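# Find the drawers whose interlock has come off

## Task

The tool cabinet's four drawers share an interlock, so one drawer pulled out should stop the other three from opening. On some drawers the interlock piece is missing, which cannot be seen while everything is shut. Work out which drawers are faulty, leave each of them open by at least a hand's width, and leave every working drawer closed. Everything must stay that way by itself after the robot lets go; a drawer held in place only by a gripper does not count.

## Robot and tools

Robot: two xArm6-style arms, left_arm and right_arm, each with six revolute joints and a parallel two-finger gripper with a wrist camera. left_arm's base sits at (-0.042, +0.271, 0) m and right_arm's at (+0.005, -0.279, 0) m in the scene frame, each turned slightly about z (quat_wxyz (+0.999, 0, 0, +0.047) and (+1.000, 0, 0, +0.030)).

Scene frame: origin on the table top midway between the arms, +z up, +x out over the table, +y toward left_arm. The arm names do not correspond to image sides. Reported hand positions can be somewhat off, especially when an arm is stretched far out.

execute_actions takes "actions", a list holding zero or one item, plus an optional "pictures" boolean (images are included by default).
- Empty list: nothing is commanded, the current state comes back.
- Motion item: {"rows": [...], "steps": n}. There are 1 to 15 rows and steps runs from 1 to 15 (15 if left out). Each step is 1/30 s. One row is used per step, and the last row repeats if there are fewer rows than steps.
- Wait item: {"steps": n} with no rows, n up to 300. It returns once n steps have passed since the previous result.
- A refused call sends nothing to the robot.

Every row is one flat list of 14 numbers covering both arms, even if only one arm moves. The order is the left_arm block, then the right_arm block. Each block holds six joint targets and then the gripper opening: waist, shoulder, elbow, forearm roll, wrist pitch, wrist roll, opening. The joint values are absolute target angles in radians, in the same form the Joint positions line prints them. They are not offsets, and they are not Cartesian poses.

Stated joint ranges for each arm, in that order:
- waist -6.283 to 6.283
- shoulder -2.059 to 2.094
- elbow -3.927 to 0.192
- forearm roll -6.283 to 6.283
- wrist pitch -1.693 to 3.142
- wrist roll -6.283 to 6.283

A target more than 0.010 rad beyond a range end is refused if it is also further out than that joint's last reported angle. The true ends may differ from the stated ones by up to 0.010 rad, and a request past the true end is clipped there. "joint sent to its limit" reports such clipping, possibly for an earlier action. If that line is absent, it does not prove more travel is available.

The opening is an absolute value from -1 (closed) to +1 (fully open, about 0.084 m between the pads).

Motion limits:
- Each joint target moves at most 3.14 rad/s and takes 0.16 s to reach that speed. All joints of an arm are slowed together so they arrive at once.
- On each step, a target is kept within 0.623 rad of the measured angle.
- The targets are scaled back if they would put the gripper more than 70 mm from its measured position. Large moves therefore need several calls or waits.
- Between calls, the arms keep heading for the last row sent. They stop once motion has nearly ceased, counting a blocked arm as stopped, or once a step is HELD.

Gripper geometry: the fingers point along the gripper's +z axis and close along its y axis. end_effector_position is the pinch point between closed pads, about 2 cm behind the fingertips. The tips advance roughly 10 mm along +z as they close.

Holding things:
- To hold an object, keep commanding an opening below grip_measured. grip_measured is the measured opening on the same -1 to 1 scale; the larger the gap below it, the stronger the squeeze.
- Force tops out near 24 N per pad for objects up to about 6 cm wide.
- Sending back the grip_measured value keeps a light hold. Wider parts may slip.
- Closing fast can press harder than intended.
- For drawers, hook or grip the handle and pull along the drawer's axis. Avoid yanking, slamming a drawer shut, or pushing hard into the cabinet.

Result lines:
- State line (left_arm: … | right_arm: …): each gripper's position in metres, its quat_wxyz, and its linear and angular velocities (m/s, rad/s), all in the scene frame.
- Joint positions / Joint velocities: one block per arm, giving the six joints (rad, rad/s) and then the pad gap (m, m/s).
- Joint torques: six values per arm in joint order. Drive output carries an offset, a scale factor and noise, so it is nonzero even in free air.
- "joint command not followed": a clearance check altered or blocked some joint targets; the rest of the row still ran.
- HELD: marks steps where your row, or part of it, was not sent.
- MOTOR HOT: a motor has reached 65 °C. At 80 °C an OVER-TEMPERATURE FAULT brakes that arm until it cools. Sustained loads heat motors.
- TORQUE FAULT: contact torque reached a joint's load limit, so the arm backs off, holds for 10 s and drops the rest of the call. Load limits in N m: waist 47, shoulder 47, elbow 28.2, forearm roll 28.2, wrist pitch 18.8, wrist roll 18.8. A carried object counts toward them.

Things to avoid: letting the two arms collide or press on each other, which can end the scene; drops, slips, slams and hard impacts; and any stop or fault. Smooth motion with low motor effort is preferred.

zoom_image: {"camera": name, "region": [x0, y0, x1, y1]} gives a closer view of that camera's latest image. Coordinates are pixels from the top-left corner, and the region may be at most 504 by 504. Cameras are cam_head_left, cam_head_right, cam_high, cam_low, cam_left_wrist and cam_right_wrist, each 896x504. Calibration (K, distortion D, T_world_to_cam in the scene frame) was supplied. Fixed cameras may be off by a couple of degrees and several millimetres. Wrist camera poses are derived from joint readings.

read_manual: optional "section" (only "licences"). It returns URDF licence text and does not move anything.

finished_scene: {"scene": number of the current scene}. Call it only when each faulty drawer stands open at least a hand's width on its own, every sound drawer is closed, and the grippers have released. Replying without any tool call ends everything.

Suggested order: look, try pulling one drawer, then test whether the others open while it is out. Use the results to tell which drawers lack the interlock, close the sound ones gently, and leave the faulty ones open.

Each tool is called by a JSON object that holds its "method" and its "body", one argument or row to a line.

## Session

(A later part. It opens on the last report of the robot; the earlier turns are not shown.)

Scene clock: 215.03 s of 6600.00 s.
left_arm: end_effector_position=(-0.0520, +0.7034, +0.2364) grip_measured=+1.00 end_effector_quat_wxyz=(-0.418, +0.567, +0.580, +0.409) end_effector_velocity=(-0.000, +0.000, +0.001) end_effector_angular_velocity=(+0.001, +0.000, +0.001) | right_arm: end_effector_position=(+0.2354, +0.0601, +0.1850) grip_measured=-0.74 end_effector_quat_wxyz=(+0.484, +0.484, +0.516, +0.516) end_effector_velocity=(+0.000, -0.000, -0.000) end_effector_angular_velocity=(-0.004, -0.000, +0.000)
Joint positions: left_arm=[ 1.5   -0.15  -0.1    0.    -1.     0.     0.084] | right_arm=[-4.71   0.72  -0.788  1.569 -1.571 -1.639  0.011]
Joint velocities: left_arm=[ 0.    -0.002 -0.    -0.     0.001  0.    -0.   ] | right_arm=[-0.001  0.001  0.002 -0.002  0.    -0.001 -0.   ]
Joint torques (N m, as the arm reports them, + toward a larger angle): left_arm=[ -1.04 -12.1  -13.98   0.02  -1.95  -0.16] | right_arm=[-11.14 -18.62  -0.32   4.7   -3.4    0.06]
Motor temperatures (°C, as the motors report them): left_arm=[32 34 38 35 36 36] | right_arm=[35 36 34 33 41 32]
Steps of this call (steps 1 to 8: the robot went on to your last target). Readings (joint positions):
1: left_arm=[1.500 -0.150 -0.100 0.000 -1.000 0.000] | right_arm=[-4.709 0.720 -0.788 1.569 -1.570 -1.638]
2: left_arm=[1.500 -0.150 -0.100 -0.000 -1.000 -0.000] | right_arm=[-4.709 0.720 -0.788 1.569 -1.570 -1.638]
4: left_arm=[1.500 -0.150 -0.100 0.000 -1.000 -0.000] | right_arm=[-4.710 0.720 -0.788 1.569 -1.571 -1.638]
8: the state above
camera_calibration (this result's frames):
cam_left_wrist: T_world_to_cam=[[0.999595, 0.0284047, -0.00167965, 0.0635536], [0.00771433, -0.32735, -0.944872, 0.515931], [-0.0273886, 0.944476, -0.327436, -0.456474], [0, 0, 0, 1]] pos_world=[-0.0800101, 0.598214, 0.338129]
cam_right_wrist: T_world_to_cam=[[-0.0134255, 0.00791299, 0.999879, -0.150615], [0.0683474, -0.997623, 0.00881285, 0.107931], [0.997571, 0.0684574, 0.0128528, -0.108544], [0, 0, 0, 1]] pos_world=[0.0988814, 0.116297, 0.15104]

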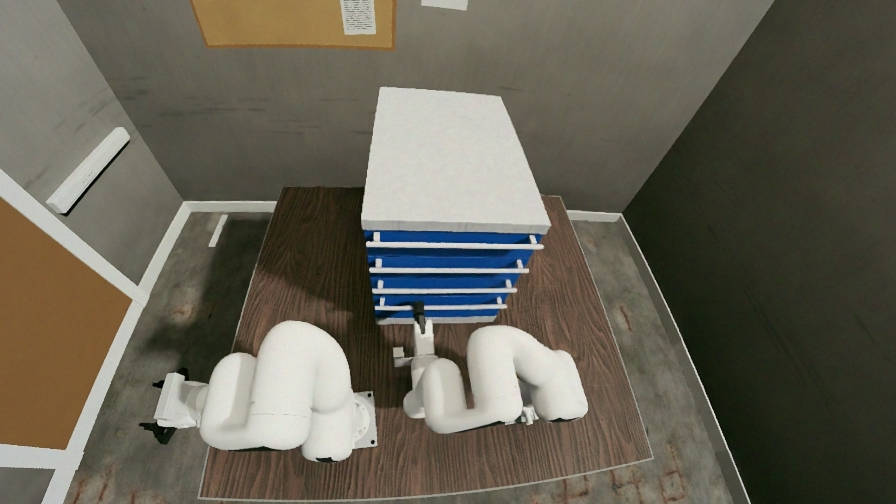

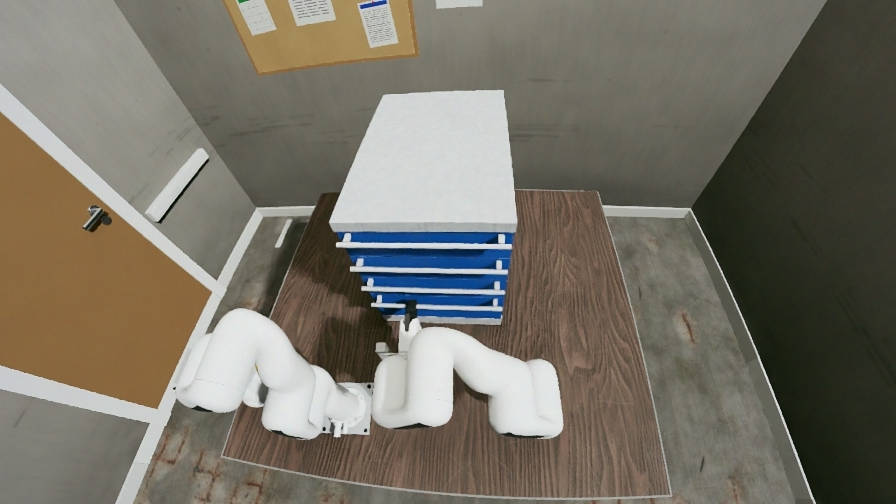

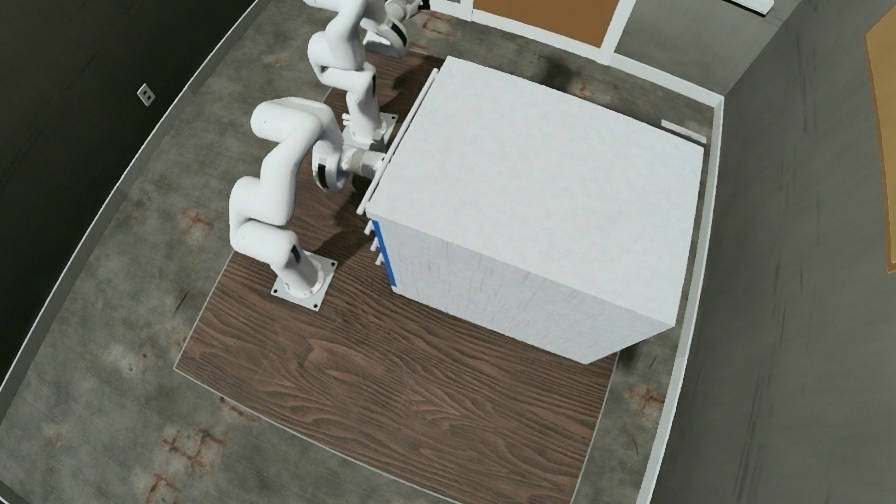

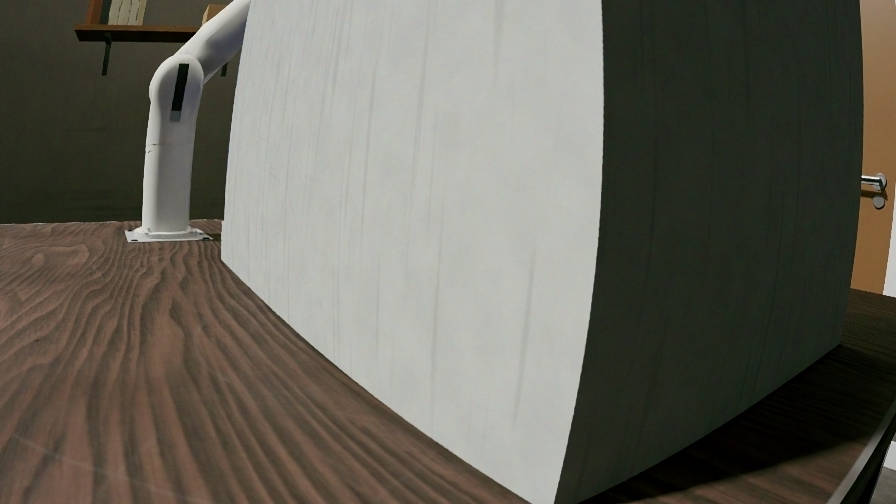

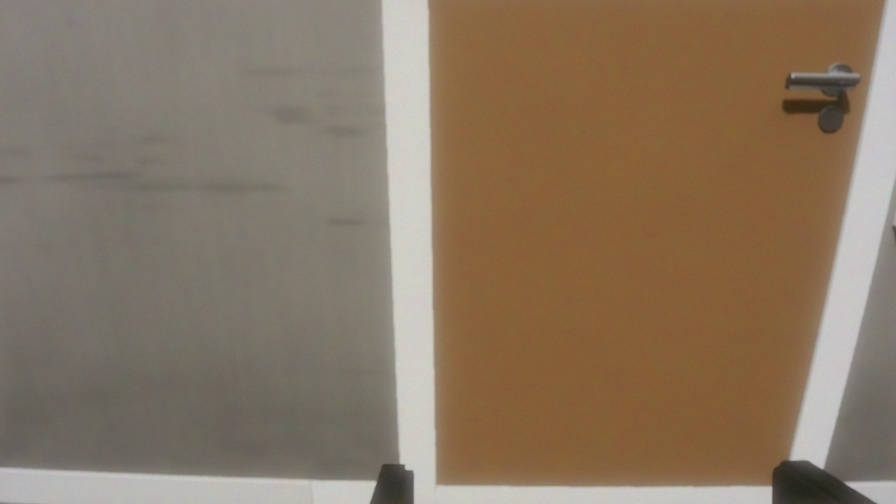

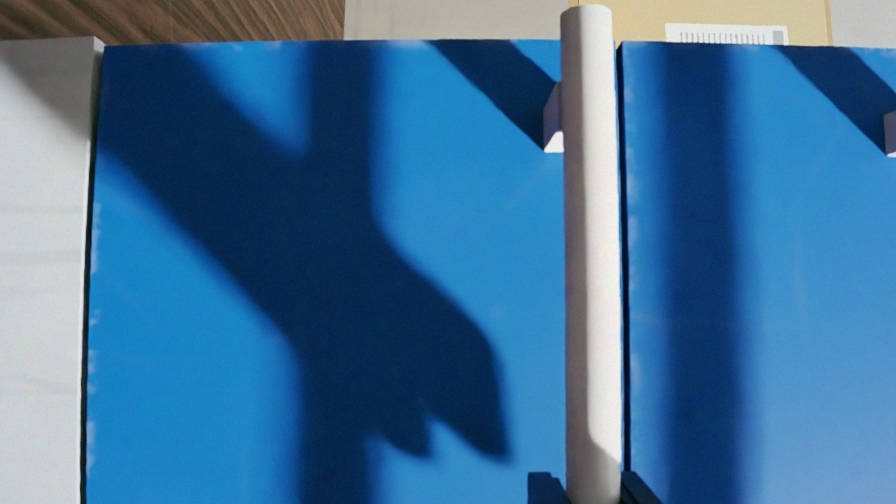

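{"method": "execute_actions", "body": {
  "actions": [
    {"rows": [[1.5, -0.15, -0.1, 0.0, -1.0, 0.0, 1, -4.708, 0.72, -0.7878, 1.571, -1.571, -1.6386, 0.2],[1.5, -0.15, -0.1, 0.0, -1.0, 0.0, 1, -4.708, 0.72, -0.7878, 1.571, -1.571, -1.6386, 0.2],[1.5, -0.15, -0.1, 0.0, -1.0, 0.0, 1, -4.708, 0.72, -0.7878, 1.571, -1.571, -1.6386, 0.2],[1.5, -0.15, -0.1, 0.0, -1.0, 0.0, 1, -4.708, 0.72, -0.7878, 1.571, -1.571, -1.6386, 0.2],[1.5, -0.15, -0.1, 0.0, -1.0, 0.0, 1, -4.708, 0.72, -0.7878, 1.571, -1.571, -1.6386, 0.2],[1.5, -0.15, -0.1, 0.0, -1.0, 0.0, 1, -4.708, 0.72, -0.7878, 1.571, -1.571, -1.6386, 0.2],[1.5, -0.15, -0.1, 0.0, -1.0, 0.0, 1, -4.5671, 0.6869, -0.6649, 1.571, -1.571, -1.5488, 0.2]], "steps": 15}
  ],
  "pictures": false
}}

{"method": "execute_actions", "body": {
  "actions": [
    {"rows": [[1.5, -0.15, -0.1, 0.0, -1.0, 0.0, 1, -4.5671, 0.334, -0.6237, 1.571, -1.571, -1.8605, 0.2]], "steps": 15}
  ],
  "pictures": false
}}

{"method": "execute_actions", "body": {
  "actions": [
    {"rows": [[1.5, -0.15, -0.1, 0.0, -1.0, 0.0, 1, -4.653, 0.3716, -0.6975, 1.571, -1.571, -1.8967, 0.2],[1.5, -0.15, -0.1, 0.0, -1.0, 0.0, 1, -4.653, 0.3716, -0.6975, 1.571, -1.571, -1.8967, 0.2],[1.5, -0.15, -0.1, 0.0, -1.0, 0.0, 1, -4.653, 0.3716, -0.6975, 1.571, -1.571, -1.8967, 0.2],[1.5, -0.15, -0.1, 0.0, -1.0, 0.0, 1, -4.653, 0.3716, -0.6975, 1.571, -1.571, -1.8967, 0.2],[1.5, -0.15, -0.1, 0.0, -1.0, 0.0, 1, -4.7106, 0.398, -0.7494, 1.571, -1.571, -1.9222, 0.2],[1.5, -0.15, -0.1, 0.0, -1.0, 0.0, 1, -4.7106, 0.398, -0.7494, 1.571, -1.571, -1.9222, 0.2],[1.5, -0.15, -0.1, 0.0, -1.0, 0.0, 1, -4.7106, 0.398, -0.7494, 1.571, -1.571, -1.9222, 0.2],[1.5, -0.15, -0.1, 0.0, -1.0, 0.0, 1, -4.7106, 0.398, -0.7494, 1.571, -1.571, -1.9222, 0.2],[1.5, -0.15, -0.1, 0.0, -1.0, 0.0, 1, -4.7106, 0.398, -0.7494, 1.571, -1.571, -1.9222, 0.2],[1.5, -0.15, -0.1, 0.0, -1.0, 0.0, 1, -4.7106, 0.398, -0.7494, 1.571, -1.571, -1.9222, 0.2],[1.5, -0.15, -0.1, 0.0, -1.0, 0.0, 1, -4.7106, 0.398, -0.7494, 1.571, -1.571, -1.9222, 0.2],[1.5, -0.15, -0.1, 0.0, -1.0, 0.0, 1, -4.7106, 0.398, -0.7494, 1.571, -1.571, -1.9222, 0.0],[1.5, -0.15, -0.1, 0.0, -1.0, 0.0, 1, -4.7106, 0.398, -0.7494, 1.571, -1.571, -1.9222, -0.2],[1.5, -0.15, -0.1, 0.0, -1.0, 0.0, 1, -4.7106, 0.398, -0.7494, 1.571, -1.571, -1.9222, -0.4],[1.5, -0.15, -0.1, 0.0, -1.0, 0.0, 1, -4.7106, 0.398, -0.7494, 1.571, -1.571, -1.9222, -0.55]], "steps": 15}
  ],
  "pictures": false
}}

{"method": "execute_actions", "body": {
  "actions": [
    {"rows": [[1.5, -0.15, -0.1, 0.0, -1.0, 0.0, 1, -4.7106, 0.398, -0.7494, 1.571, -1.571, -1.9222, -0.65],[1.5, -0.15, -0.1, 0.0, -1.0, 0.0, 1, -4.7106, 0.398, -0.7494, 1.571, -1.571, -1.9222, -0.75],[1.5, -0.15, -0.1, 0.0, -1.0, 0.0, 1, -4.7106, 0.398, -0.7494, 1.571, -1.571, -1.9222, -0.85],[1.5, -0.15, -0.1, 0.0, -1.0, 0.0, 1, -4.7106, 0.398, -0.7494, 1.571, -1.571, -1.9222, -1],[1.5, -0.15, -0.1, 0.0, -1.0, 0.0, 1, -4.7106, 0.398, -0.7494, 1.571, -1.571, -1.9222, -1],[1.5, -0.15, -0.1, 0.0, -1.0, 0.0, 1, -4.7106, 0.398, -0.7494, 1.571, -1.571, -1.9222, -1],[1.5, -0.15, -0.1, 0.0, -1.0, 0.0, 1, -4.7106, 0.398, -0.7494, 1.571, -1.571, -1.9222, -1],[1.5, -0.15, -0.1, 0.0, -1.0, 0.0, 1, -4.7074, 0.3965, -0.7465, 1.571, -1.571, -1.9208, -1],[1.5, -0.15, -0.1, 0.0, -1.0, 0.0, 1, -4.701, 0.3936, -0.7407, 1.571, -1.571, -1.9179, -1],[1.5, -0.15, -0.1, 0.0, -1.0, 0.0, 1, -4.6947, 0.3907, -0.735, 1.571, -1.571, -1.9151, -1],[1.5, -0.15, -0.1, 0.0, -1.0, 0.0, 1, -4.6883, 0.3877, -0.7292, 1.571, -1.571, -1.9123, -1],[1.5, -0.15, -0.1, 0.0, -1.0, 0.0, 1, -4.6819, 0.3848, -0.7234, 1.571, -1.571, -1.9094, -1],[1.5, -0.15, -0.1, 0.0, -1.0, 0.0, 1, -4.6724, 0.3804, -0.7148, 1.571, -1.571, -1.9052, -1],[1.5, -0.15, -0.1, 0.0, -1.0, 0.0, 1, -4.6628, 0.376, -0.7061, 1.571, -1.571, -1.9009, -1],[1.5, -0.15, -0.1, 0.0, -1.0, 0.0, 1, -4.653, 0.3716, -0.6975, 1.571, -1.571, -1.8967, -1]], "steps": 15}
  ],
  "pictures": false
}}

{"method": "execute_actions", "body": {
  "actions": [
    {"steps": 6}
  ],
  "pictures": false
}}

Scene clock: 229.77 s of 6600.00 s.
left_arm: end_effector_position=(-0.0520, +0.7034, +0.2364) grip_measured=+1.00 end_effector_quat_wxyz=(-0.418, +0.567, +0.580, +0.409) end_effector_velocity=(+0.000, -0.000, -0.000) end_effector_angular_velocity=(+0.000, +0.000, -0.001) | right_arm: end_effector_position=(+0.1921, +0.0596, +0.1850) grip_measured=+0.19 end_effector_quat_wxyz=(+0.448, +0.447, +0.548, +0.547) end_effector_velocity=(-0.015, -0.000, -0.000) end_effector_angular_velocity=(+0.023, +0.014, +0.056)
Joint positions: left_arm=[ 1.5   -0.15  -0.1    0.    -1.    -0.     0.084] | right_arm=[-4.571  0.688 -0.668  1.572 -1.572 -1.552  0.052]
Joint velocities: left_arm=[-0.    -0.     0.001  0.001 -0.001  0.     0.   ] | right_arm=[ 0.051 -0.018  0.048 -0.004  0.009  0.055  0.001]
Joint torques (N m, as the arm reports them, + toward a larger angle): left_arm=[ -1.   -12.29 -13.98  -0.26  -1.87  -0.27] | right_arm=[ -4.1  -17.    -5.35   0.51  -2.13   0.17]
Motor temperatures (°C, as the motors report them): left_arm=[32 34 39 35 36 36] | right_arm=[35 37 34 33 42 32]
Steps of this call (steps 1 to 15: the robot went on to your last target; steps 16 to 90: nothing new was sent; then 11.23 s passed at rest; steps 91 to 105: all 15 steps of this action). Readings (joint positions):
91: left_arm=[1.500 -0.150 -0.100 0.000 -1.000 -0.000] | right_arm=[-4.711 0.720 -0.788 1.569 -1.571 -1.639]
92: left_arm=[1.500 -0.150 -0.100 0.000 -1.000 0.000] | right_arm=[-4.714 0.719 -0.785 1.572 -1.572 -1.639]
94: left_arm=[1.500 -0.150 -0.100 0.000 -1.000 -0.000] | right_arm=[-4.716 0.720 -0.783 1.575 -1.572 -1.639]
98: left_arm=[1.500 -0.150 -0.100 0.000 -1.000 0.000] | right_arm=[-4.705 0.717 -0.778 1.573 -1.571 -1.632]
105: the state above

Scene clock: 230.27 s of 6600.00 s.
left_arm: end_effector_position=(-0.0520, +0.7034, +0.2364) grip_measured=+1.00 end_effector_quat_wxyz=(-0.418, +0.567, +0.580, +0.409) end_effector_velocity=(+0.000, +0.000, +0.000) end_effector_angular_velocity=(+0.001, +0.000, -0.001) | right_arm: end_effector_position=(+0.1909, +0.0604, +0.2840) grip_measured=+0.19 end_effector_quat_wxyz=(+0.447, +0.446, +0.549, +0.548) end_effector_velocity=(+0.000, -0.002, -0.000) end_effector_angular_velocity=(-0.031, -0.003, +0.002)
Joint positions: left_arm=[ 1.5   -0.15  -0.1   -0.    -1.     0.     0.084] | right_arm=[-4.567  0.337 -0.623  1.571 -1.571 -1.858  0.052]
Joint velocities: left_arm=[-0.001  0.001 -0.    -0.    -0.001  0.     0.   ] | right_arm=[ 0.001 -0.007  0.009  0.001  0.004 -0.029 -0.   ]
Joint torques (N m, as the arm reports them, + toward a larger angle): left_arm=[ -1.01 -12.22 -13.97   0.1   -1.92  -0.2 ] | right_arm=[ -2.13 -15.43  -8.12   0.08  -2.08  -0.22]
Motor temperatures (°C, as the motors report them): left_arm=[32 34 39 35 36 36] | right_arm=[35 37 34 33 42 32]
Steps of this call (steps 1 to 15: all 15 steps of this action). Readings (joint positions):
1: left_arm=[1.500 -0.150 -0.100 0.000 -1.000 0.000] | right_arm=[-4.570 0.687 -0.667 1.571 -1.571 -1.552]
2: left_arm=[1.500 -0.150 -0.100 0.000 -1.000 0.000] | right_arm=[-4.570 0.680 -0.664 1.571 -1.571 -1.560]
4: left_arm=[1.500 -0.150 -0.100 0.000 -1.000 -0.000] | right_arm=[-4.570 0.614 -0.653 1.571 -1.570 -1.621]
8: left_arm=[1.500 -0.150 -0.100 -0.000 -1.000 -0.000] | right_arm=[-4.568 0.414 -0.637 1.571 -1.572 -1.786]
15: the state above

Scene clock: 230.77 s of 6600.00 s.
left_arm: end_effector_position=(-0.0520, +0.7034, +0.2364) grip_measured=+1.00 end_effector_quat_wxyz=(-0.418, +0.567, +0.580, +0.409) end_effector_velocity=(+0.000, -0.000, -0.000) end_effector_angular_velocity=(-0.001, +0.000, -0.000) | right_arm: end_effector_position=(+0.2351, +0.0602, +0.2849) grip_measured=-0.26 end_effector_quat_wxyz=(+0.484, +0.484, +0.515, +0.515) end_effector_velocity=(+0.002, +0.001, +0.001) end_effector_angular_velocity=(+0.002, +0.001, -0.007)
Joint positions: left_arm=[ 1.5   -0.15  -0.1    0.    -1.     0.     0.084] | right_arm=[-4.709  0.398 -0.748  1.571 -1.571 -1.922  0.033]
Joint velocities: left_arm=[-0.     0.     0.     0.     0.001  0.    -0.   ] | right_arm=[-0.007  0.003 -0.011  0.     0.001 -0.006 -0.202]
Joint torques (N m, as the arm reports them, + toward a larger angle): left_arm=[ -0.94 -12.18 -13.9   -0.06  -1.92  -0.3 ] | right_arm=[ -1.74 -16.89  -8.72  -0.1   -2.09  -0.26]
Motor temperatures (°C, as the motors report them): left_arm=[32 34 39 35 36 36] | right_arm=[35 37 34 33 42 32]
Steps of this call (steps 1 to 15: all 15 steps of this action). Readings (joint positions):
1: left_arm=[1.500 -0.150 -0.100 -0.000 -1.000 -0.000] | right_arm=[-4.568 0.337 -0.624 1.571 -1.571 -1.859]
2: left_arm=[1.500 -0.150 -0.100 0.000 -1.000 -0.000] | right_arm=[-4.575 0.341 -0.630 1.571 -1.571 -1.864]
4: left_arm=[1.500 -0.150 -0.100 -0.000 -1.000 0.000] | right_arm=[-4.614 0.357 -0.664 1.571 -1.571 -1.880]
8: left_arm=[1.500 -0.150 -0.100 -0.000 -1.000 -0.000] | right_arm=[-4.683 0.386 -0.724 1.571 -1.571 -1.909]
15: the state above

Scene clock: 231.27 s of 6600.00 s.
left_arm: end_effector_position=(-0.0520, +0.7034, +0.2364) grip_measured=+1.00 end_effector_quat_wxyz=(-0.418, +0.567, +0.580, +0.409) end_effector_velocity=(-0.000, +0.000, +0.000) end_effector_angular_velocity=(+0.001, +0.000, +0.001) | right_arm: end_effector_position=(+0.2265, +0.0603, +0.2848) grip_measured=-0.74 end_effector_quat_wxyz=(+0.477, +0.477, +0.522, +0.522) end_effector_velocity=(-0.078, -0.000, -0.000) end_effector_angular_velocity=(-0.011, -0.009, +0.230)
Joint positions: left_arm=[ 1.5   -0.15  -0.1    0.    -1.     0.     0.084] | right_arm=[-4.682  0.385 -0.722  1.572 -1.571 -1.909  0.011]
Joint velocities: left_arm=[ 0.     0.001 -0.    -0.    -0.001  0.    -0.   ] | right_arm=[ 0.243 -0.104  0.217  0.01  -0.012  0.102 -0.   ]
Joint torques (N m, as the arm reports them, + toward a larger angle): left_arm=[ -1.01 -12.3  -13.81  -0.03  -1.93  -0.4 ] | right_arm=[  0.71 -17.41  -9.36  -0.77  -2.61   0.07]
Motor temperatures (°C, as the motors report them): left_arm=[32 34 39 35 36 36] | right_arm=[35 37 34 33 42 32]
Steps of this call (steps 1 to 15: all 15 steps of this action). Readings (joint positions):
1: left_arm=[1.500 -0.150 -0.100 0.000 -1.000 -0.000] | right_arm=[-4.710 0.398 -0.748 1.571 -1.571 -1.922]
2: left_arm=[1.500 -0.150 -0.100 0.000 -1.000 0.000] | right_arm=[-4.710 0.398 -0.749 1.571 -1.571 -1.922]
4: left_arm=[1.500 -0.150 -0.100 -0.000 -1.000 -0.000] | right_arm=[-4.710 0.398 -0.749 1.571 -1.571 -1.922]
8: left_arm=[1.500 -0.150 -0.100 -0.000 -1.000 0.000] | right_arm=[-4.710 0.398 -0.749 1.571 -1.571 -1.922]
15: the state above

Scene clock: 231.47 s of 6600.00 s.
left_arm: end_effector_position=(-0.0520, +0.7034, +0.2364) grip_measured=+1.00 end_effector_quat_wxyz=(-0.418, +0.567, +0.580, +0.409) end_effector_velocity=(-0.000, +0.000, +0.000) end_effector_angular_velocity=(+0.001, -0.000, +0.001) | right_arm: end_effector_position=(+0.2177, +0.0603, +0.2848) grip_measured=-0.74 end_effector_quat_wxyz=(+0.471, +0.470, +0.528, +0.528) end_effector_velocity=(-0.005, +0.000, +0.000) end_effector_angular_velocity=(+0.006, +0.002, +0.022)
Joint positions: left_arm=[ 1.5   -0.15  -0.1   -0.    -1.    -0.     0.084] | right_arm=[-4.655  0.373 -0.698  1.572 -1.571 -1.898  0.011]
Joint velocities: left_arm=[ 0.001  0.001 -0.001 -0.001 -0.    -0.     0.   ] | right_arm=[ 0.018 -0.013  0.02  -0.004  0.003  0.013 -0.   ]
Joint torques (N m, as the arm reports them, + toward a larger angle): left_arm=[ -1.04 -12.27 -13.83   0.18  -1.94  -0.2 ] | right_arm=[  0.39 -17.03 -10.37  -1.44  -2.38  -0.27]
Motor temperatures (°C, as the motors report them): left_arm=[32 34 39 35 36 36] | right_arm=[35 37 34 33 42 32]
Steps of this call (steps 1 to 6: the robot went on to your last target). Readings (joint positions):
1: left_arm=[1.500 -0.150 -0.100 -0.000 -1.000 -0.000] | right_arm=[-4.674 0.381 -0.715 1.572 -1.571 -1.906]
2: left_arm=[1.500 -0.150 -0.100 0.000 -1.000 0.000] | right_arm=[-4.666 0.378 -0.708 1.572 -1.571 -1.903]
4: left_arm=[1.500 -0.150 -0.100 -0.000 -1.000 -0.000] | right_arm=[-4.658 0.374 -0.701 1.572 -1.572 -1.899]
6: the state above

{"method": "execute_actions", "body": {
  "actions": []
}}

Scene clock: 237.80 s of 6600.00 s.
left_arm: end_effector_position=(-0.0520, +0.7034, +0.2364) grip_measured=+1.00 end_effector_quat_wxyz=(-0.418, +0.567, +0.580, +0.409) end_effector_velocity=(+0.000, -0.000, -0.000) end_effector_angular_velocity=(-0.000, +0.000, -0.000) | right_arm: end_effector_position=(+0.2171, +0.0607, +0.2850) grip_measured=-0.74 end_effector_quat_wxyz=(+0.470, +0.470, +0.529, +0.529) end_effector_velocity=(-0.000, -0.000, -0.000) end_effector_angular_velocity=(-0.001, +0.001, -0.000)
Joint positions: left_arm=[ 1.5   -0.15  -0.1   -0.    -1.     0.     0.084] | right_arm=[-4.653  0.372 -0.697  1.571 -1.571 -1.897  0.011]
Joint velocities: left_arm=[-0.    -0.     0.001  0.    -0.    -0.     0.   ] | right_arm=[ 0.    -0.     0.001  0.001  0.001 -0.    -0.   ]
Joint torques (N m, as the arm reports them, + toward a larger angle): left_arm=[ -1.08 -12.19 -14.    -0.03  -1.87  -0.2 ] | right_arm=[  4.45 -18.11 -13.64  -3.95  -2.02  -0.1 ]
Motor temperatures (°C, as the motors report them): left_arm=[32 34 39 35 36 36] | right_arm=[35 37 35 33 42 32]
Steps of this call (steps 1 to 30: the robot went on to your last target; steps 31 to 90: nothing new was sent; then 3.33 s passed at rest). Readings (joint positions):
1: left_arm=[1.500 -0.150 -0.100 0.000 -1.000 -0.000] | right_arm=[-4.654 0.372 -0.698 1.572 -1.571 -1.897]
2: left_arm=[1.500 -0.150 -0.100 -0.000 -1.000 -0.000] | right_arm=[-4.654 0.372 -0.697 1.572 -1.571 -1.897]
4: left_arm=[1.500 -0.150 -0.100 -0.000 -1.000 -0.000] | right_arm=[-4.654 0.372 -0.697 1.572 -1.571 -1.897]
8: left_arm=[1.500 -0.150 -0.100 0.000 -1.000 -0.000] | right_arm=[-4.654 0.372 -0.697 1.572 -1.571 -1.897]
90: the state above
All arms were judged still, so your last target was given up. Only a new action makes them travel on or press farther. Fingers that are still opening or closing keep moving.
camera_calibration (this result's frames):
cam_left_wrist: T_world_to_cam=[[0.999595, 0.0284048, -0.0016796, 0.0635535], [0.00771442, -0.32735, -0.944872, 0.515931], [-0.0273887, 0.944476, -0.327436, -0.456474], [0, 0, 0, 1]] pos_world=[-0.0800101, 0.598214, 0.338129]
cam_right_wrist: T_world_to_cam=[[-0.0137027, 0.00745377, 0.999878, -0.250743], [0.12248, -0.99243, 0.00907674, 0.0968298], [0.992376, 0.122589, 0.012686, -0.0938072], [0, 0, 0, 1]] pos_world=[0.0777965, 0.109465, 0.251023]

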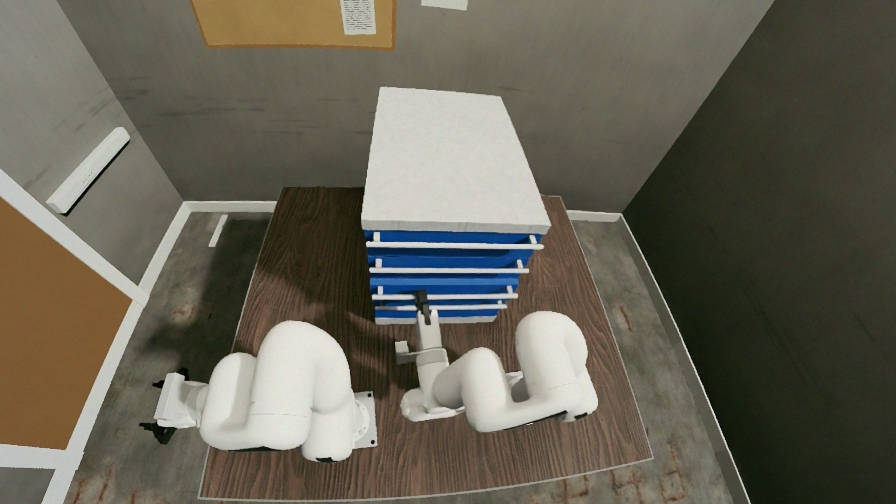

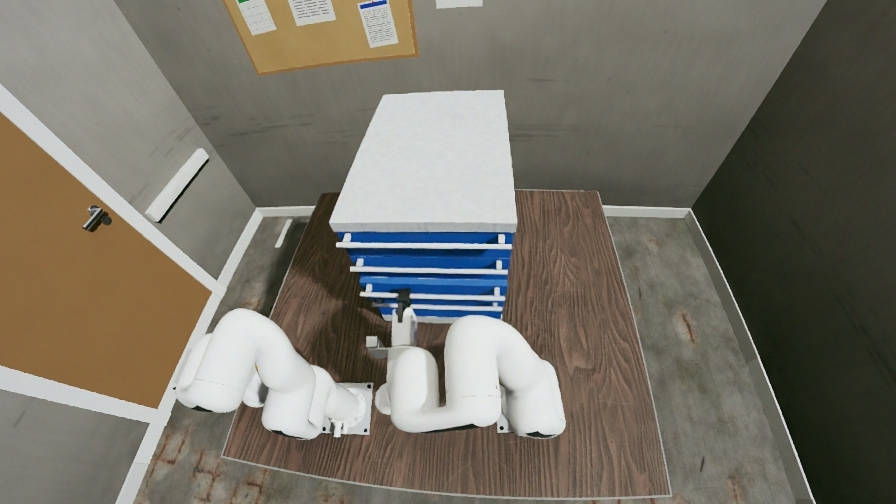

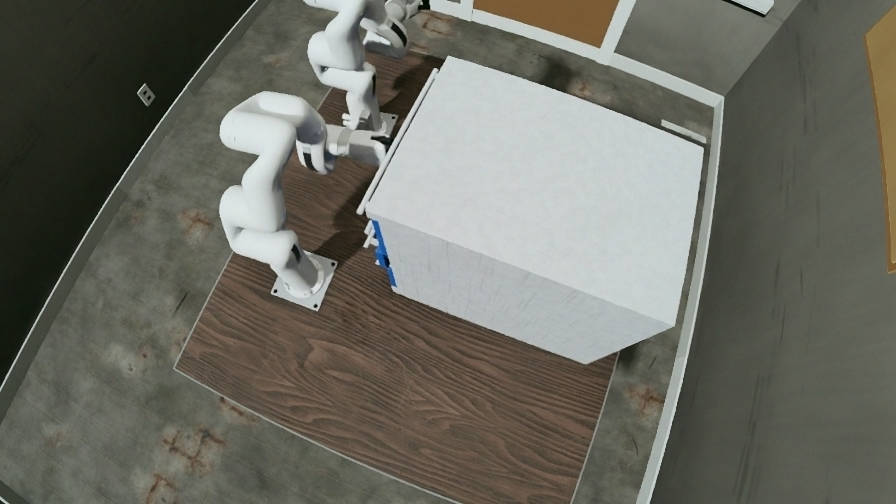

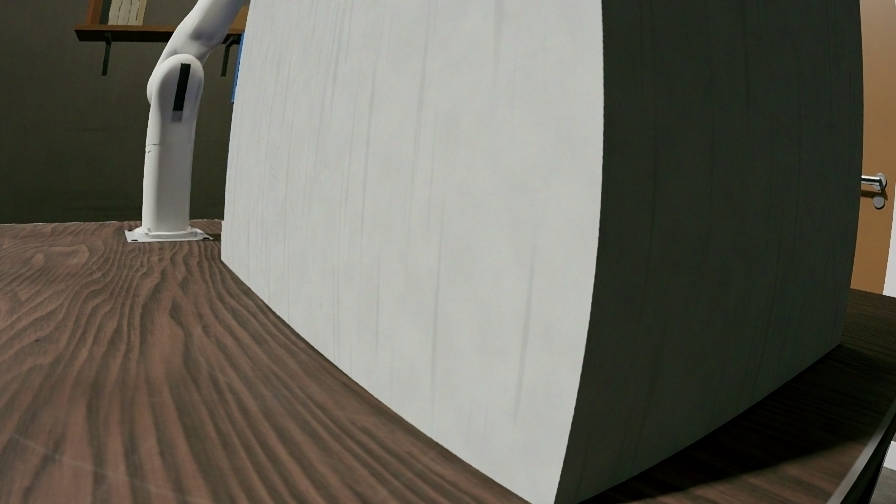

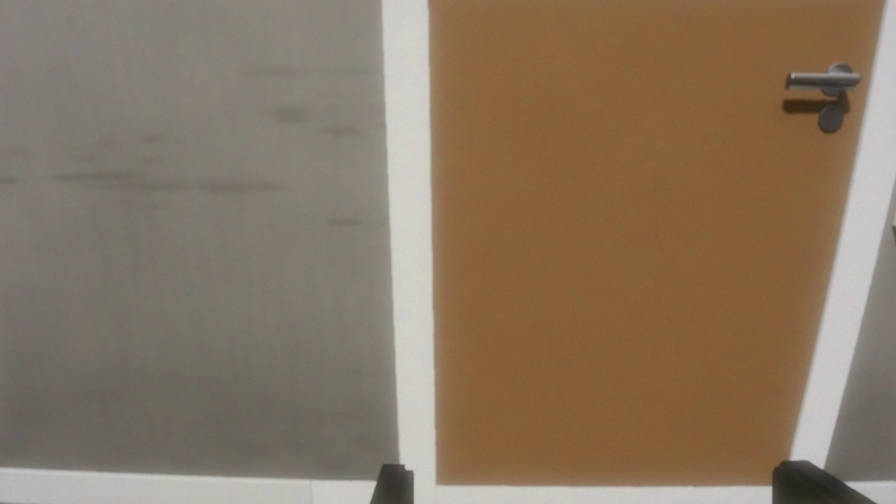

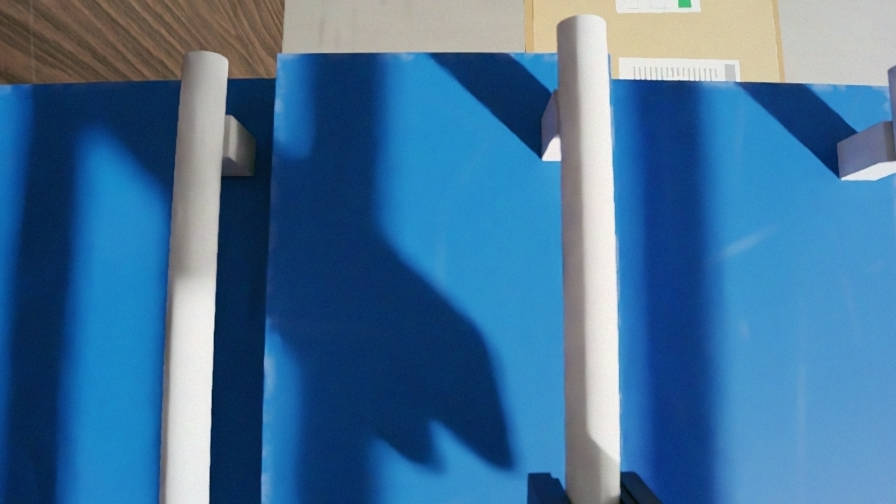

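{"method": "execute_actions", "body": {
  "actions": [
    {"rows": [[1.5,-0.15,-0.1,0,-1.0,0,1,-4.6435,0.3672,-0.6888,1.571,-1.571,-1.8924,-1],[1.5,-0.15,-0.1,0,-1.0,0,1,-4.634,0.3628,-0.6802,1.571,-1.571,-1.8882,-1],[1.5,-0.15,-0.1,0,-1.0,0,1,-4.6245,0.3584,-0.6715,1.571,-1.571,-1.8839,-1],[1.5,-0.15,-0.1,0,-1.0,0,1,-4.6149,0.354,-0.6628,1.571,-1.571,-1.8796,-1],[1.5,-0.15,-0.1,0,-1.0,0,1,-4.6054,0.3496,-0.6542,1.571,-1.571,-1.8754,-1],[1.5,-0.15,-0.1,0,-1.0,0,1,-4.5959,0.3452,-0.6455,1.571,-1.571,-1.8711,-1],[1.5,-0.15,-0.1,0,-1.0,0,1,-4.5847,0.3408,-0.637,1.571,-1.571,-1.867,-1],[1.5,-0.15,-0.1,0,-1.0,0,1,-4.5735,0.3365,-0.6285,1.571,-1.571,-1.8629,-1],[1.5,-0.15,-0.1,0,-1.0,0,1,-4.5623,0.3321,-0.6201,1.571,-1.571,-1.8588,-1],[1.5,-0.15,-0.1,0,-1.0,0,1,-4.5511,0.3277,-0.6116,1.571,-1.571,-1.8547,-1],[1.5,-0.15,-0.1,0,-1.0,0,1,-4.5398,0.3234,-0.6031,1.571,-1.571,-1.8505,-1],[1.5,-0.15,-0.1,0,-1.0,0,1,-4.5286,0.319,-0.5946,1.571,-1.571,-1.8464,-1],[1.5,-0.15,-0.1,0,-1.0,0,1,-4.5174,0.3146,-0.5862,1.571,-1.571,-1.8423,-1],[1.5,-0.15,-0.1,0,-1.0,0,1,-4.5062,0.3103,-0.5777,1.571,-1.571,-1.8382,-1],[1.5,-0.15,-0.1,0,-1.0,0,1,-4.495,0.3059,-0.5692,1.571,-1.571,-1.8341,-1]], "steps": 15}
  ],
  "pictures": false
}}

{"method": "execute_actions", "body": {
  "actions": [
    {"rows": [[1.5,-0.15,-0.1,0,-1.0,0,1,-4.4801,0.301,-0.5597,1.571,-1.571,-1.8295,-1],[1.5,-0.15,-0.1,0,-1.0,0,1,-4.4653,0.2962,-0.5502,1.571,-1.571,-1.8248,-1],[1.5,-0.15,-0.1,0,-1.0,0,1,-4.4504,0.2913,-0.5407,1.571,-1.571,-1.8202,-1],[1.5,-0.15,-0.1,0,-1.0,0,1,-4.4356,0.2865,-0.5313,1.571,-1.571,-1.8156,-1],[1.5,-0.15,-0.1,0,-1.0,0,1,-4.4207,0.2816,-0.5218,1.571,-1.571,-1.811,-1],[1.5,-0.15,-0.1,0,-1.0,0,1,-4.4059,0.2768,-0.5123,1.571,-1.571,-1.8063,-1],[1.5,-0.15,-0.1,0,-1.0,0,1,-4.391,0.2719,-0.5028,1.571,-1.571,-1.8017,-1],[1.5,-0.15,-0.1,0,-1.0,0,1,-4.3756,0.2678,-0.4949,1.571,-1.571,-1.7979,-1],[1.5,-0.15,-0.1,0,-1.0,0,1,-4.3601,0.2637,-0.487,1.571,-1.571,-1.794,-1],[1.5,-0.15,-0.1,0,-1.0,0,1,-4.3447,0.2596,-0.479,1.571,-1.571,-1.7902,-1],[1.5,-0.15,-0.1,0,-1.0,0,1,-4.3293,0.2556,-0.4711,1.571,-1.571,-1.7864,-1],[1.5,-0.15,-0.1,0,-1.0,0,1,-4.3138,0.2515,-0.4632,1.571,-1.571,-1.7825,-1],[1.5,-0.15,-0.1,0,-1.0,0,1,-4.2984,0.2474,-0.4553,1.571,-1.571,-1.7787,-1],[1.5,-0.15,-0.1,0,-1.0,0,1,-4.2829,0.2433,-0.4473,1.571,-1.571,-1.7748,-1],[1.5,-0.15,-0.1,0,-1.0,0,1,-4.2675,0.2392,-0.4394,1.571,-1.571,-1.771,-1]], "steps": 15}
  ],
  "pictures": false
}}

Scene clock: 246.60 s of 6600.00 s.
left_arm: end_effector_position=(-0.0520, +0.7034, +0.2364) grip_measured=+1.00 end_effector_quat_wxyz=(-0.418, +0.567, +0.580, +0.409) end_effector_velocity=(-0.000, -0.000, -0.001) end_effector_angular_velocity=(-0.001, +0.000, +0.000) | right_arm: end_effector_position=(+0.1805, +0.0607, +0.2850) grip_measured=-0.74 end_effector_quat_wxyz=(+0.437, +0.437, +0.556, +0.556) end_effector_velocity=(-0.099, -0.000, +0.000) end_effector_angular_velocity=(+0.001, +0.002, +0.335)
Joint positions: left_arm=[ 1.5   -0.15  -0.1    0.    -1.     0.     0.084] | right_arm=[-4.533  0.321 -0.598  1.571 -1.571 -1.848  0.011]
Joint velocities: left_arm=[ 0.     0.002  0.001  0.    -0.001  0.    -0.   ] | right_arm=[ 0.333 -0.13   0.25  -0.002  0.002  0.123  0.   ]
Joint torques (N m, as the arm reports them, + toward a larger angle): left_arm=[ -1.1  -12.07 -13.81  -0.04  -1.89  -0.31] | right_arm=[  3.82 -16.5  -12.73  -3.32  -2.62  -0.21]
Motor temperatures (°C, as the motors report them): left_arm=[32 34 39 35 36 36] | right_arm=[35 37 36 33 42 32]
Steps of this call (steps 1 to 90: nothing new was sent; then 5.30 s passed at rest; steps 91 to 105: all 15 steps of this action). Readings (joint positions):
91: left_arm=[1.500 -0.150 -0.100 -0.000 -1.000 0.000] | right_arm=[-4.653 0.371 -0.697 1.571 -1.571 -1.897]
92: left_arm=[1.500 -0.150 -0.100 0.000 -1.000 0.000] | right_arm=[-4.651 0.371 -0.696 1.571 -1.571 -1.896]
94: left_arm=[1.500 -0.150 -0.100 0.000 -1.000 0.000] | right_arm=[-4.641 0.366 -0.687 1.571 -1.571 -1.891]
98: left_arm=[1.500 -0.150 -0.100 0.000 -1.000 -0.000] | right_arm=[-4.607 0.351 -0.657 1.571 -1.571 -1.877]
105: the state above

Scene clock: 247.10 s of 6600.00 s.
left_arm: end_effector_position=(-0.0520, +0.7034, +0.2364) grip_measured=+1.00 end_effector_quat_wxyz=(-0.418, +0.567, +0.580, +0.409) end_effector_velocity=(-0.000, +0.000, -0.000) end_effector_angular_velocity=(-0.002, -0.000, -0.000) | right_arm: end_effector_position=(+0.1196, +0.0608, +0.2850) grip_measured=-0.74 end_effector_quat_wxyz=(+0.376, +0.376, +0.599, +0.599) end_effector_velocity=(-0.131, +0.000, -0.000) end_effector_angular_velocity=(+0.002, +0.003, +0.464)
Joint positions: left_arm=[ 1.5   -0.15  -0.1   -0.    -1.     0.     0.084] | right_arm=[-4.321  0.254 -0.468  1.571 -1.571 -1.785  0.011]
Joint velocities: left_arm=[ 0.     0.    -0.     0.     0.002 -0.     0.   ] | right_arm=[ 0.461 -0.123  0.235 -0.002  0.002  0.116  0.   ]
Joint torques (N m, as the arm reports them, + toward a larger angle): left_arm=[ -1.01 -12.2  -13.86  -0.01  -1.96  -0.23] | right_arm=[  1.73 -15.66 -11.55  -3.22  -2.94  -0.27]
Motor temperatures (°C, as the motors report them): left_arm=[32 34 39 35 36 36] | right_arm=[35 37 36 33 42 32]
Steps of this call (steps 1 to 15: all 15 steps of this action). Readings (joint positions):
1: left_arm=[1.500 -0.150 -0.100 0.000 -1.000 -0.000] | right_arm=[-4.521 0.316 -0.590 1.571 -1.571 -1.844]
2: left_arm=[1.500 -0.150 -0.100 -0.000 -1.000 -0.000] | right_arm=[-4.510 0.312 -0.581 1.571 -1.571 -1.840]
4: left_arm=[1.500 -0.150 -0.100 -0.000 -1.000 0.000] | right_arm=[-4.484 0.303 -0.564 1.571 -1.571 -1.831]
8: left_arm=[1.500 -0.150 -0.100 0.000 -1.000 0.000] | right_arm=[-4.427 0.284 -0.527 1.571 -1.571 -1.813]
15: the state above

{"method": "execute_actions", "body": {
  "actions": [
    {"rows": [[1.5,-0.15,-0.1,0,-1.0,0,1,-4.2675,0.2392,-0.4394,1.571,-1.571,-1.771,-1],[1.5,-0.15,-0.1,0,-1.0,0,1,-4.2675,0.2392,-0.4394,1.571,-1.571,-1.771,-1],[1.5,-0.15,-0.1,0,-1.0,0,1,-4.2675,0.2392,-0.4394,1.571,-1.571,-1.771,-0.5],[1.5,-0.15,-0.1,0,-1.0,0,1,-4.2675,0.2392,-0.4394,1.571,-1.571,-1.771,0.2]], "steps": 12}
  ]
}}

Scene clock: 258.20 s of 6600.00 s.
left_arm: end_effector_position=(-0.0520, +0.7034, +0.2364) grip_measured=+1.00 end_effector_quat_wxyz=(-0.418, +0.567, +0.580, +0.409) end_effector_velocity=(-0.000, +0.000, +0.000) end_effector_angular_velocity=(+0.001, +0.000, +0.001) | right_arm: end_effector_position=(+0.1044, +0.0603, +0.2855) grip_measured=+0.17 end_effector_quat_wxyz=(+0.359, +0.359, +0.608, +0.610) end_effector_velocity=(+0.001, -0.000, -0.004) end_effector_angular_velocity=(-0.011, +0.005, +0.000)
Joint positions: left_arm=[ 1.5   -0.15  -0.1   -0.    -1.     0.     0.084] | right_arm=[-4.267  0.239 -0.44   1.571 -1.572 -1.771  0.052]
Joint velocities: left_arm=[ 0.001 -0.    -0.001 -0.001  0.001  0.     0.   ] | right_arm=[-0.002  0.003  0.004  0.     0.01  -0.     0.011]
Joint torques (N m, as the arm reports them, + toward a larger angle): left_arm=[ -0.85 -12.05 -13.85   0.09  -1.9   -0.18] | right_arm=[ -1.83 -12.89  -7.21   0.2   -2.07  -0.28]
Motor temperatures (°C, as the motors report them): left_arm=[32 34 39 35 36 36] | right_arm=[35 36 35 33 42 32]
Steps of this call (steps 1 to 30: the robot went on to your last target; steps 31 to 90: nothing new was sent; then 7.70 s passed at rest; steps 91 to 102: all 12 steps of this action). Readings (joint positions):
91: left_arm=[1.500 -0.150 -0.100 -0.000 -1.000 -0.000] | right_arm=[-4.267 0.239 -0.439 1.571 -1.571 -1.771]
92: left_arm=[1.500 -0.150 -0.100 0.000 -1.000 0.000] | right_arm=[-4.267 0.239 -0.439 1.571 -1.571 -1.771]
94: left_arm=[1.500 -0.150 -0.100 0.000 -1.000 -0.000] | right_arm=[-4.267 0.239 -0.439 1.571 -1.572 -1.771]
98: left_arm=[1.500 -0.150 -0.100 -0.000 -1.000 0.000] | right_arm=[-4.267 0.238 -0.440 1.571 -1.574 -1.771]
102: the state above
camera_calibration (this result's frames):
cam_left_wrist: T_world_to_cam=[[0.999595, 0.0284048, -0.00167956, 0.0635535], [0.00771447, -0.32735, -0.944872, 0.515931], [-0.0273887, 0.944476, -0.327436, -0.456474], [0, 0, 0, 1]] pos_world=[-0.0800101, 0.598214, 0.338129]
cam_right_wrist: T_world_to_cam=[[-0.0163327, 0.00030346, 0.999867, -0.252067], [0.487267, -0.873214, 0.00822446, 0.0651523], [0.8731, 0.487336, 0.0141141, 0.00818459], [0, 0, 0, 1]] pos_world=[-0.0430094, 0.0529797, 0.251382]

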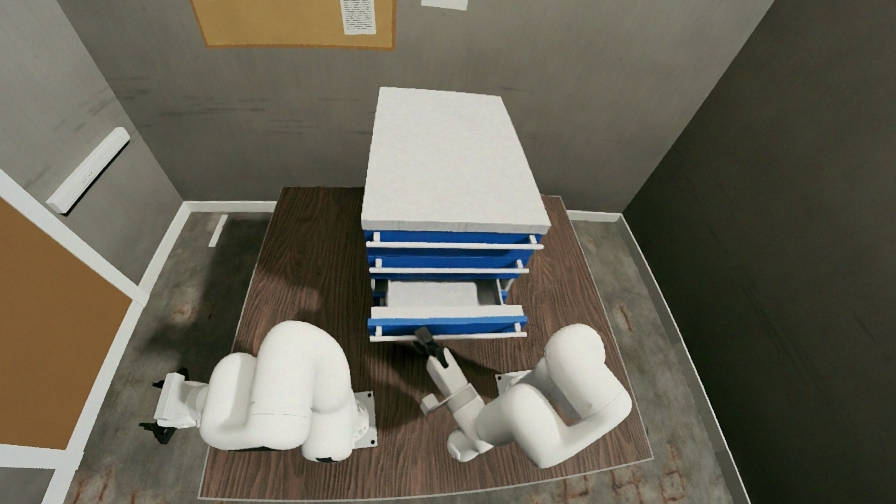

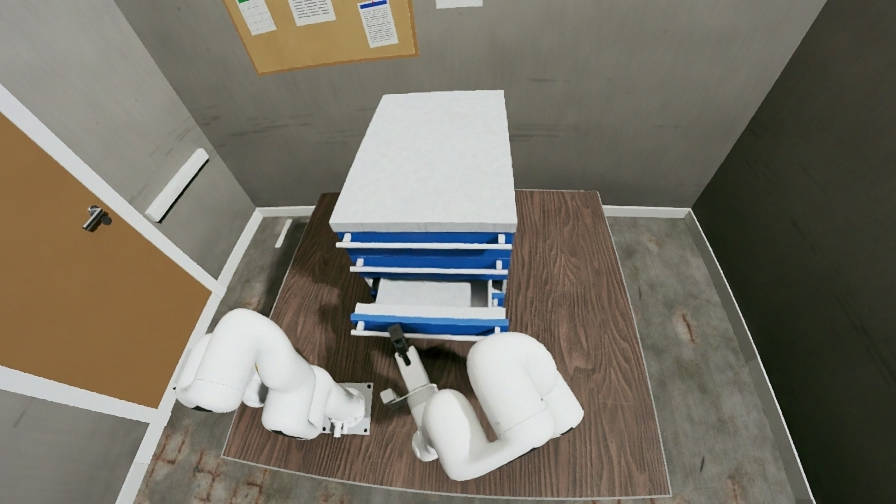

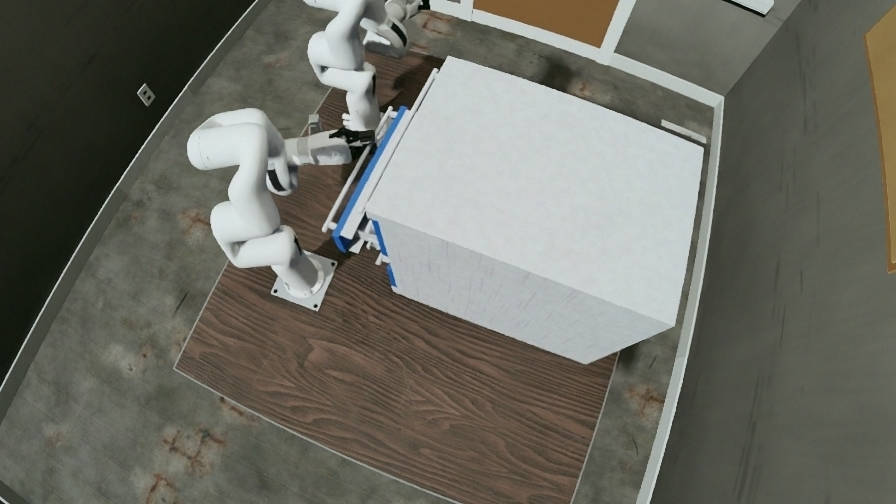

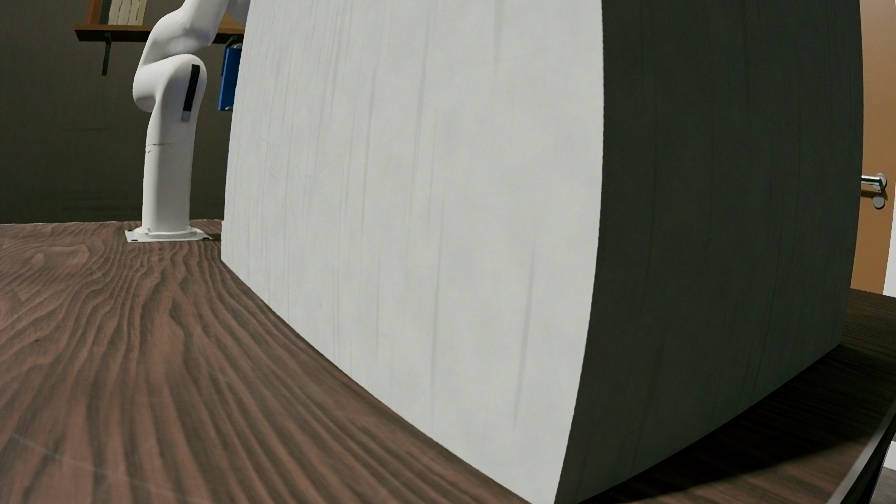

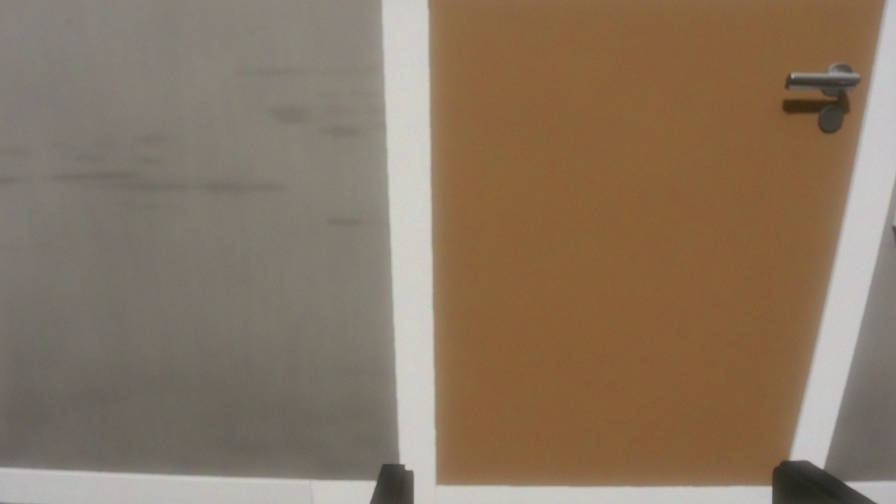

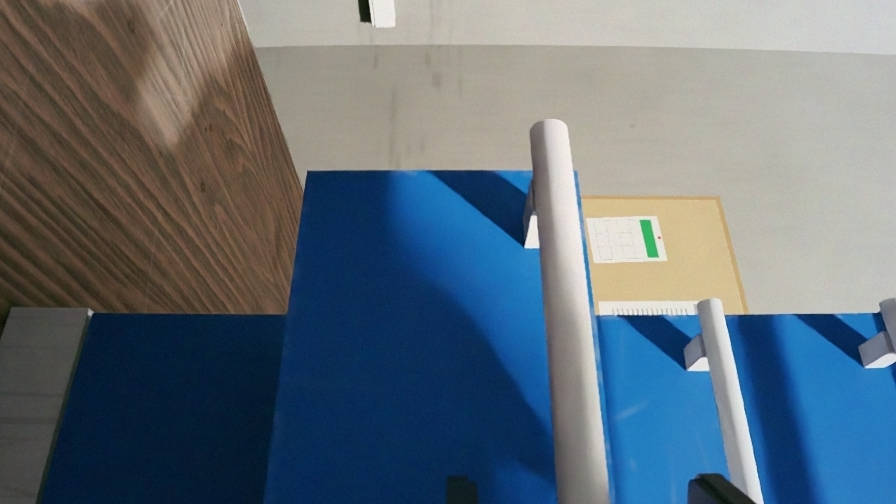

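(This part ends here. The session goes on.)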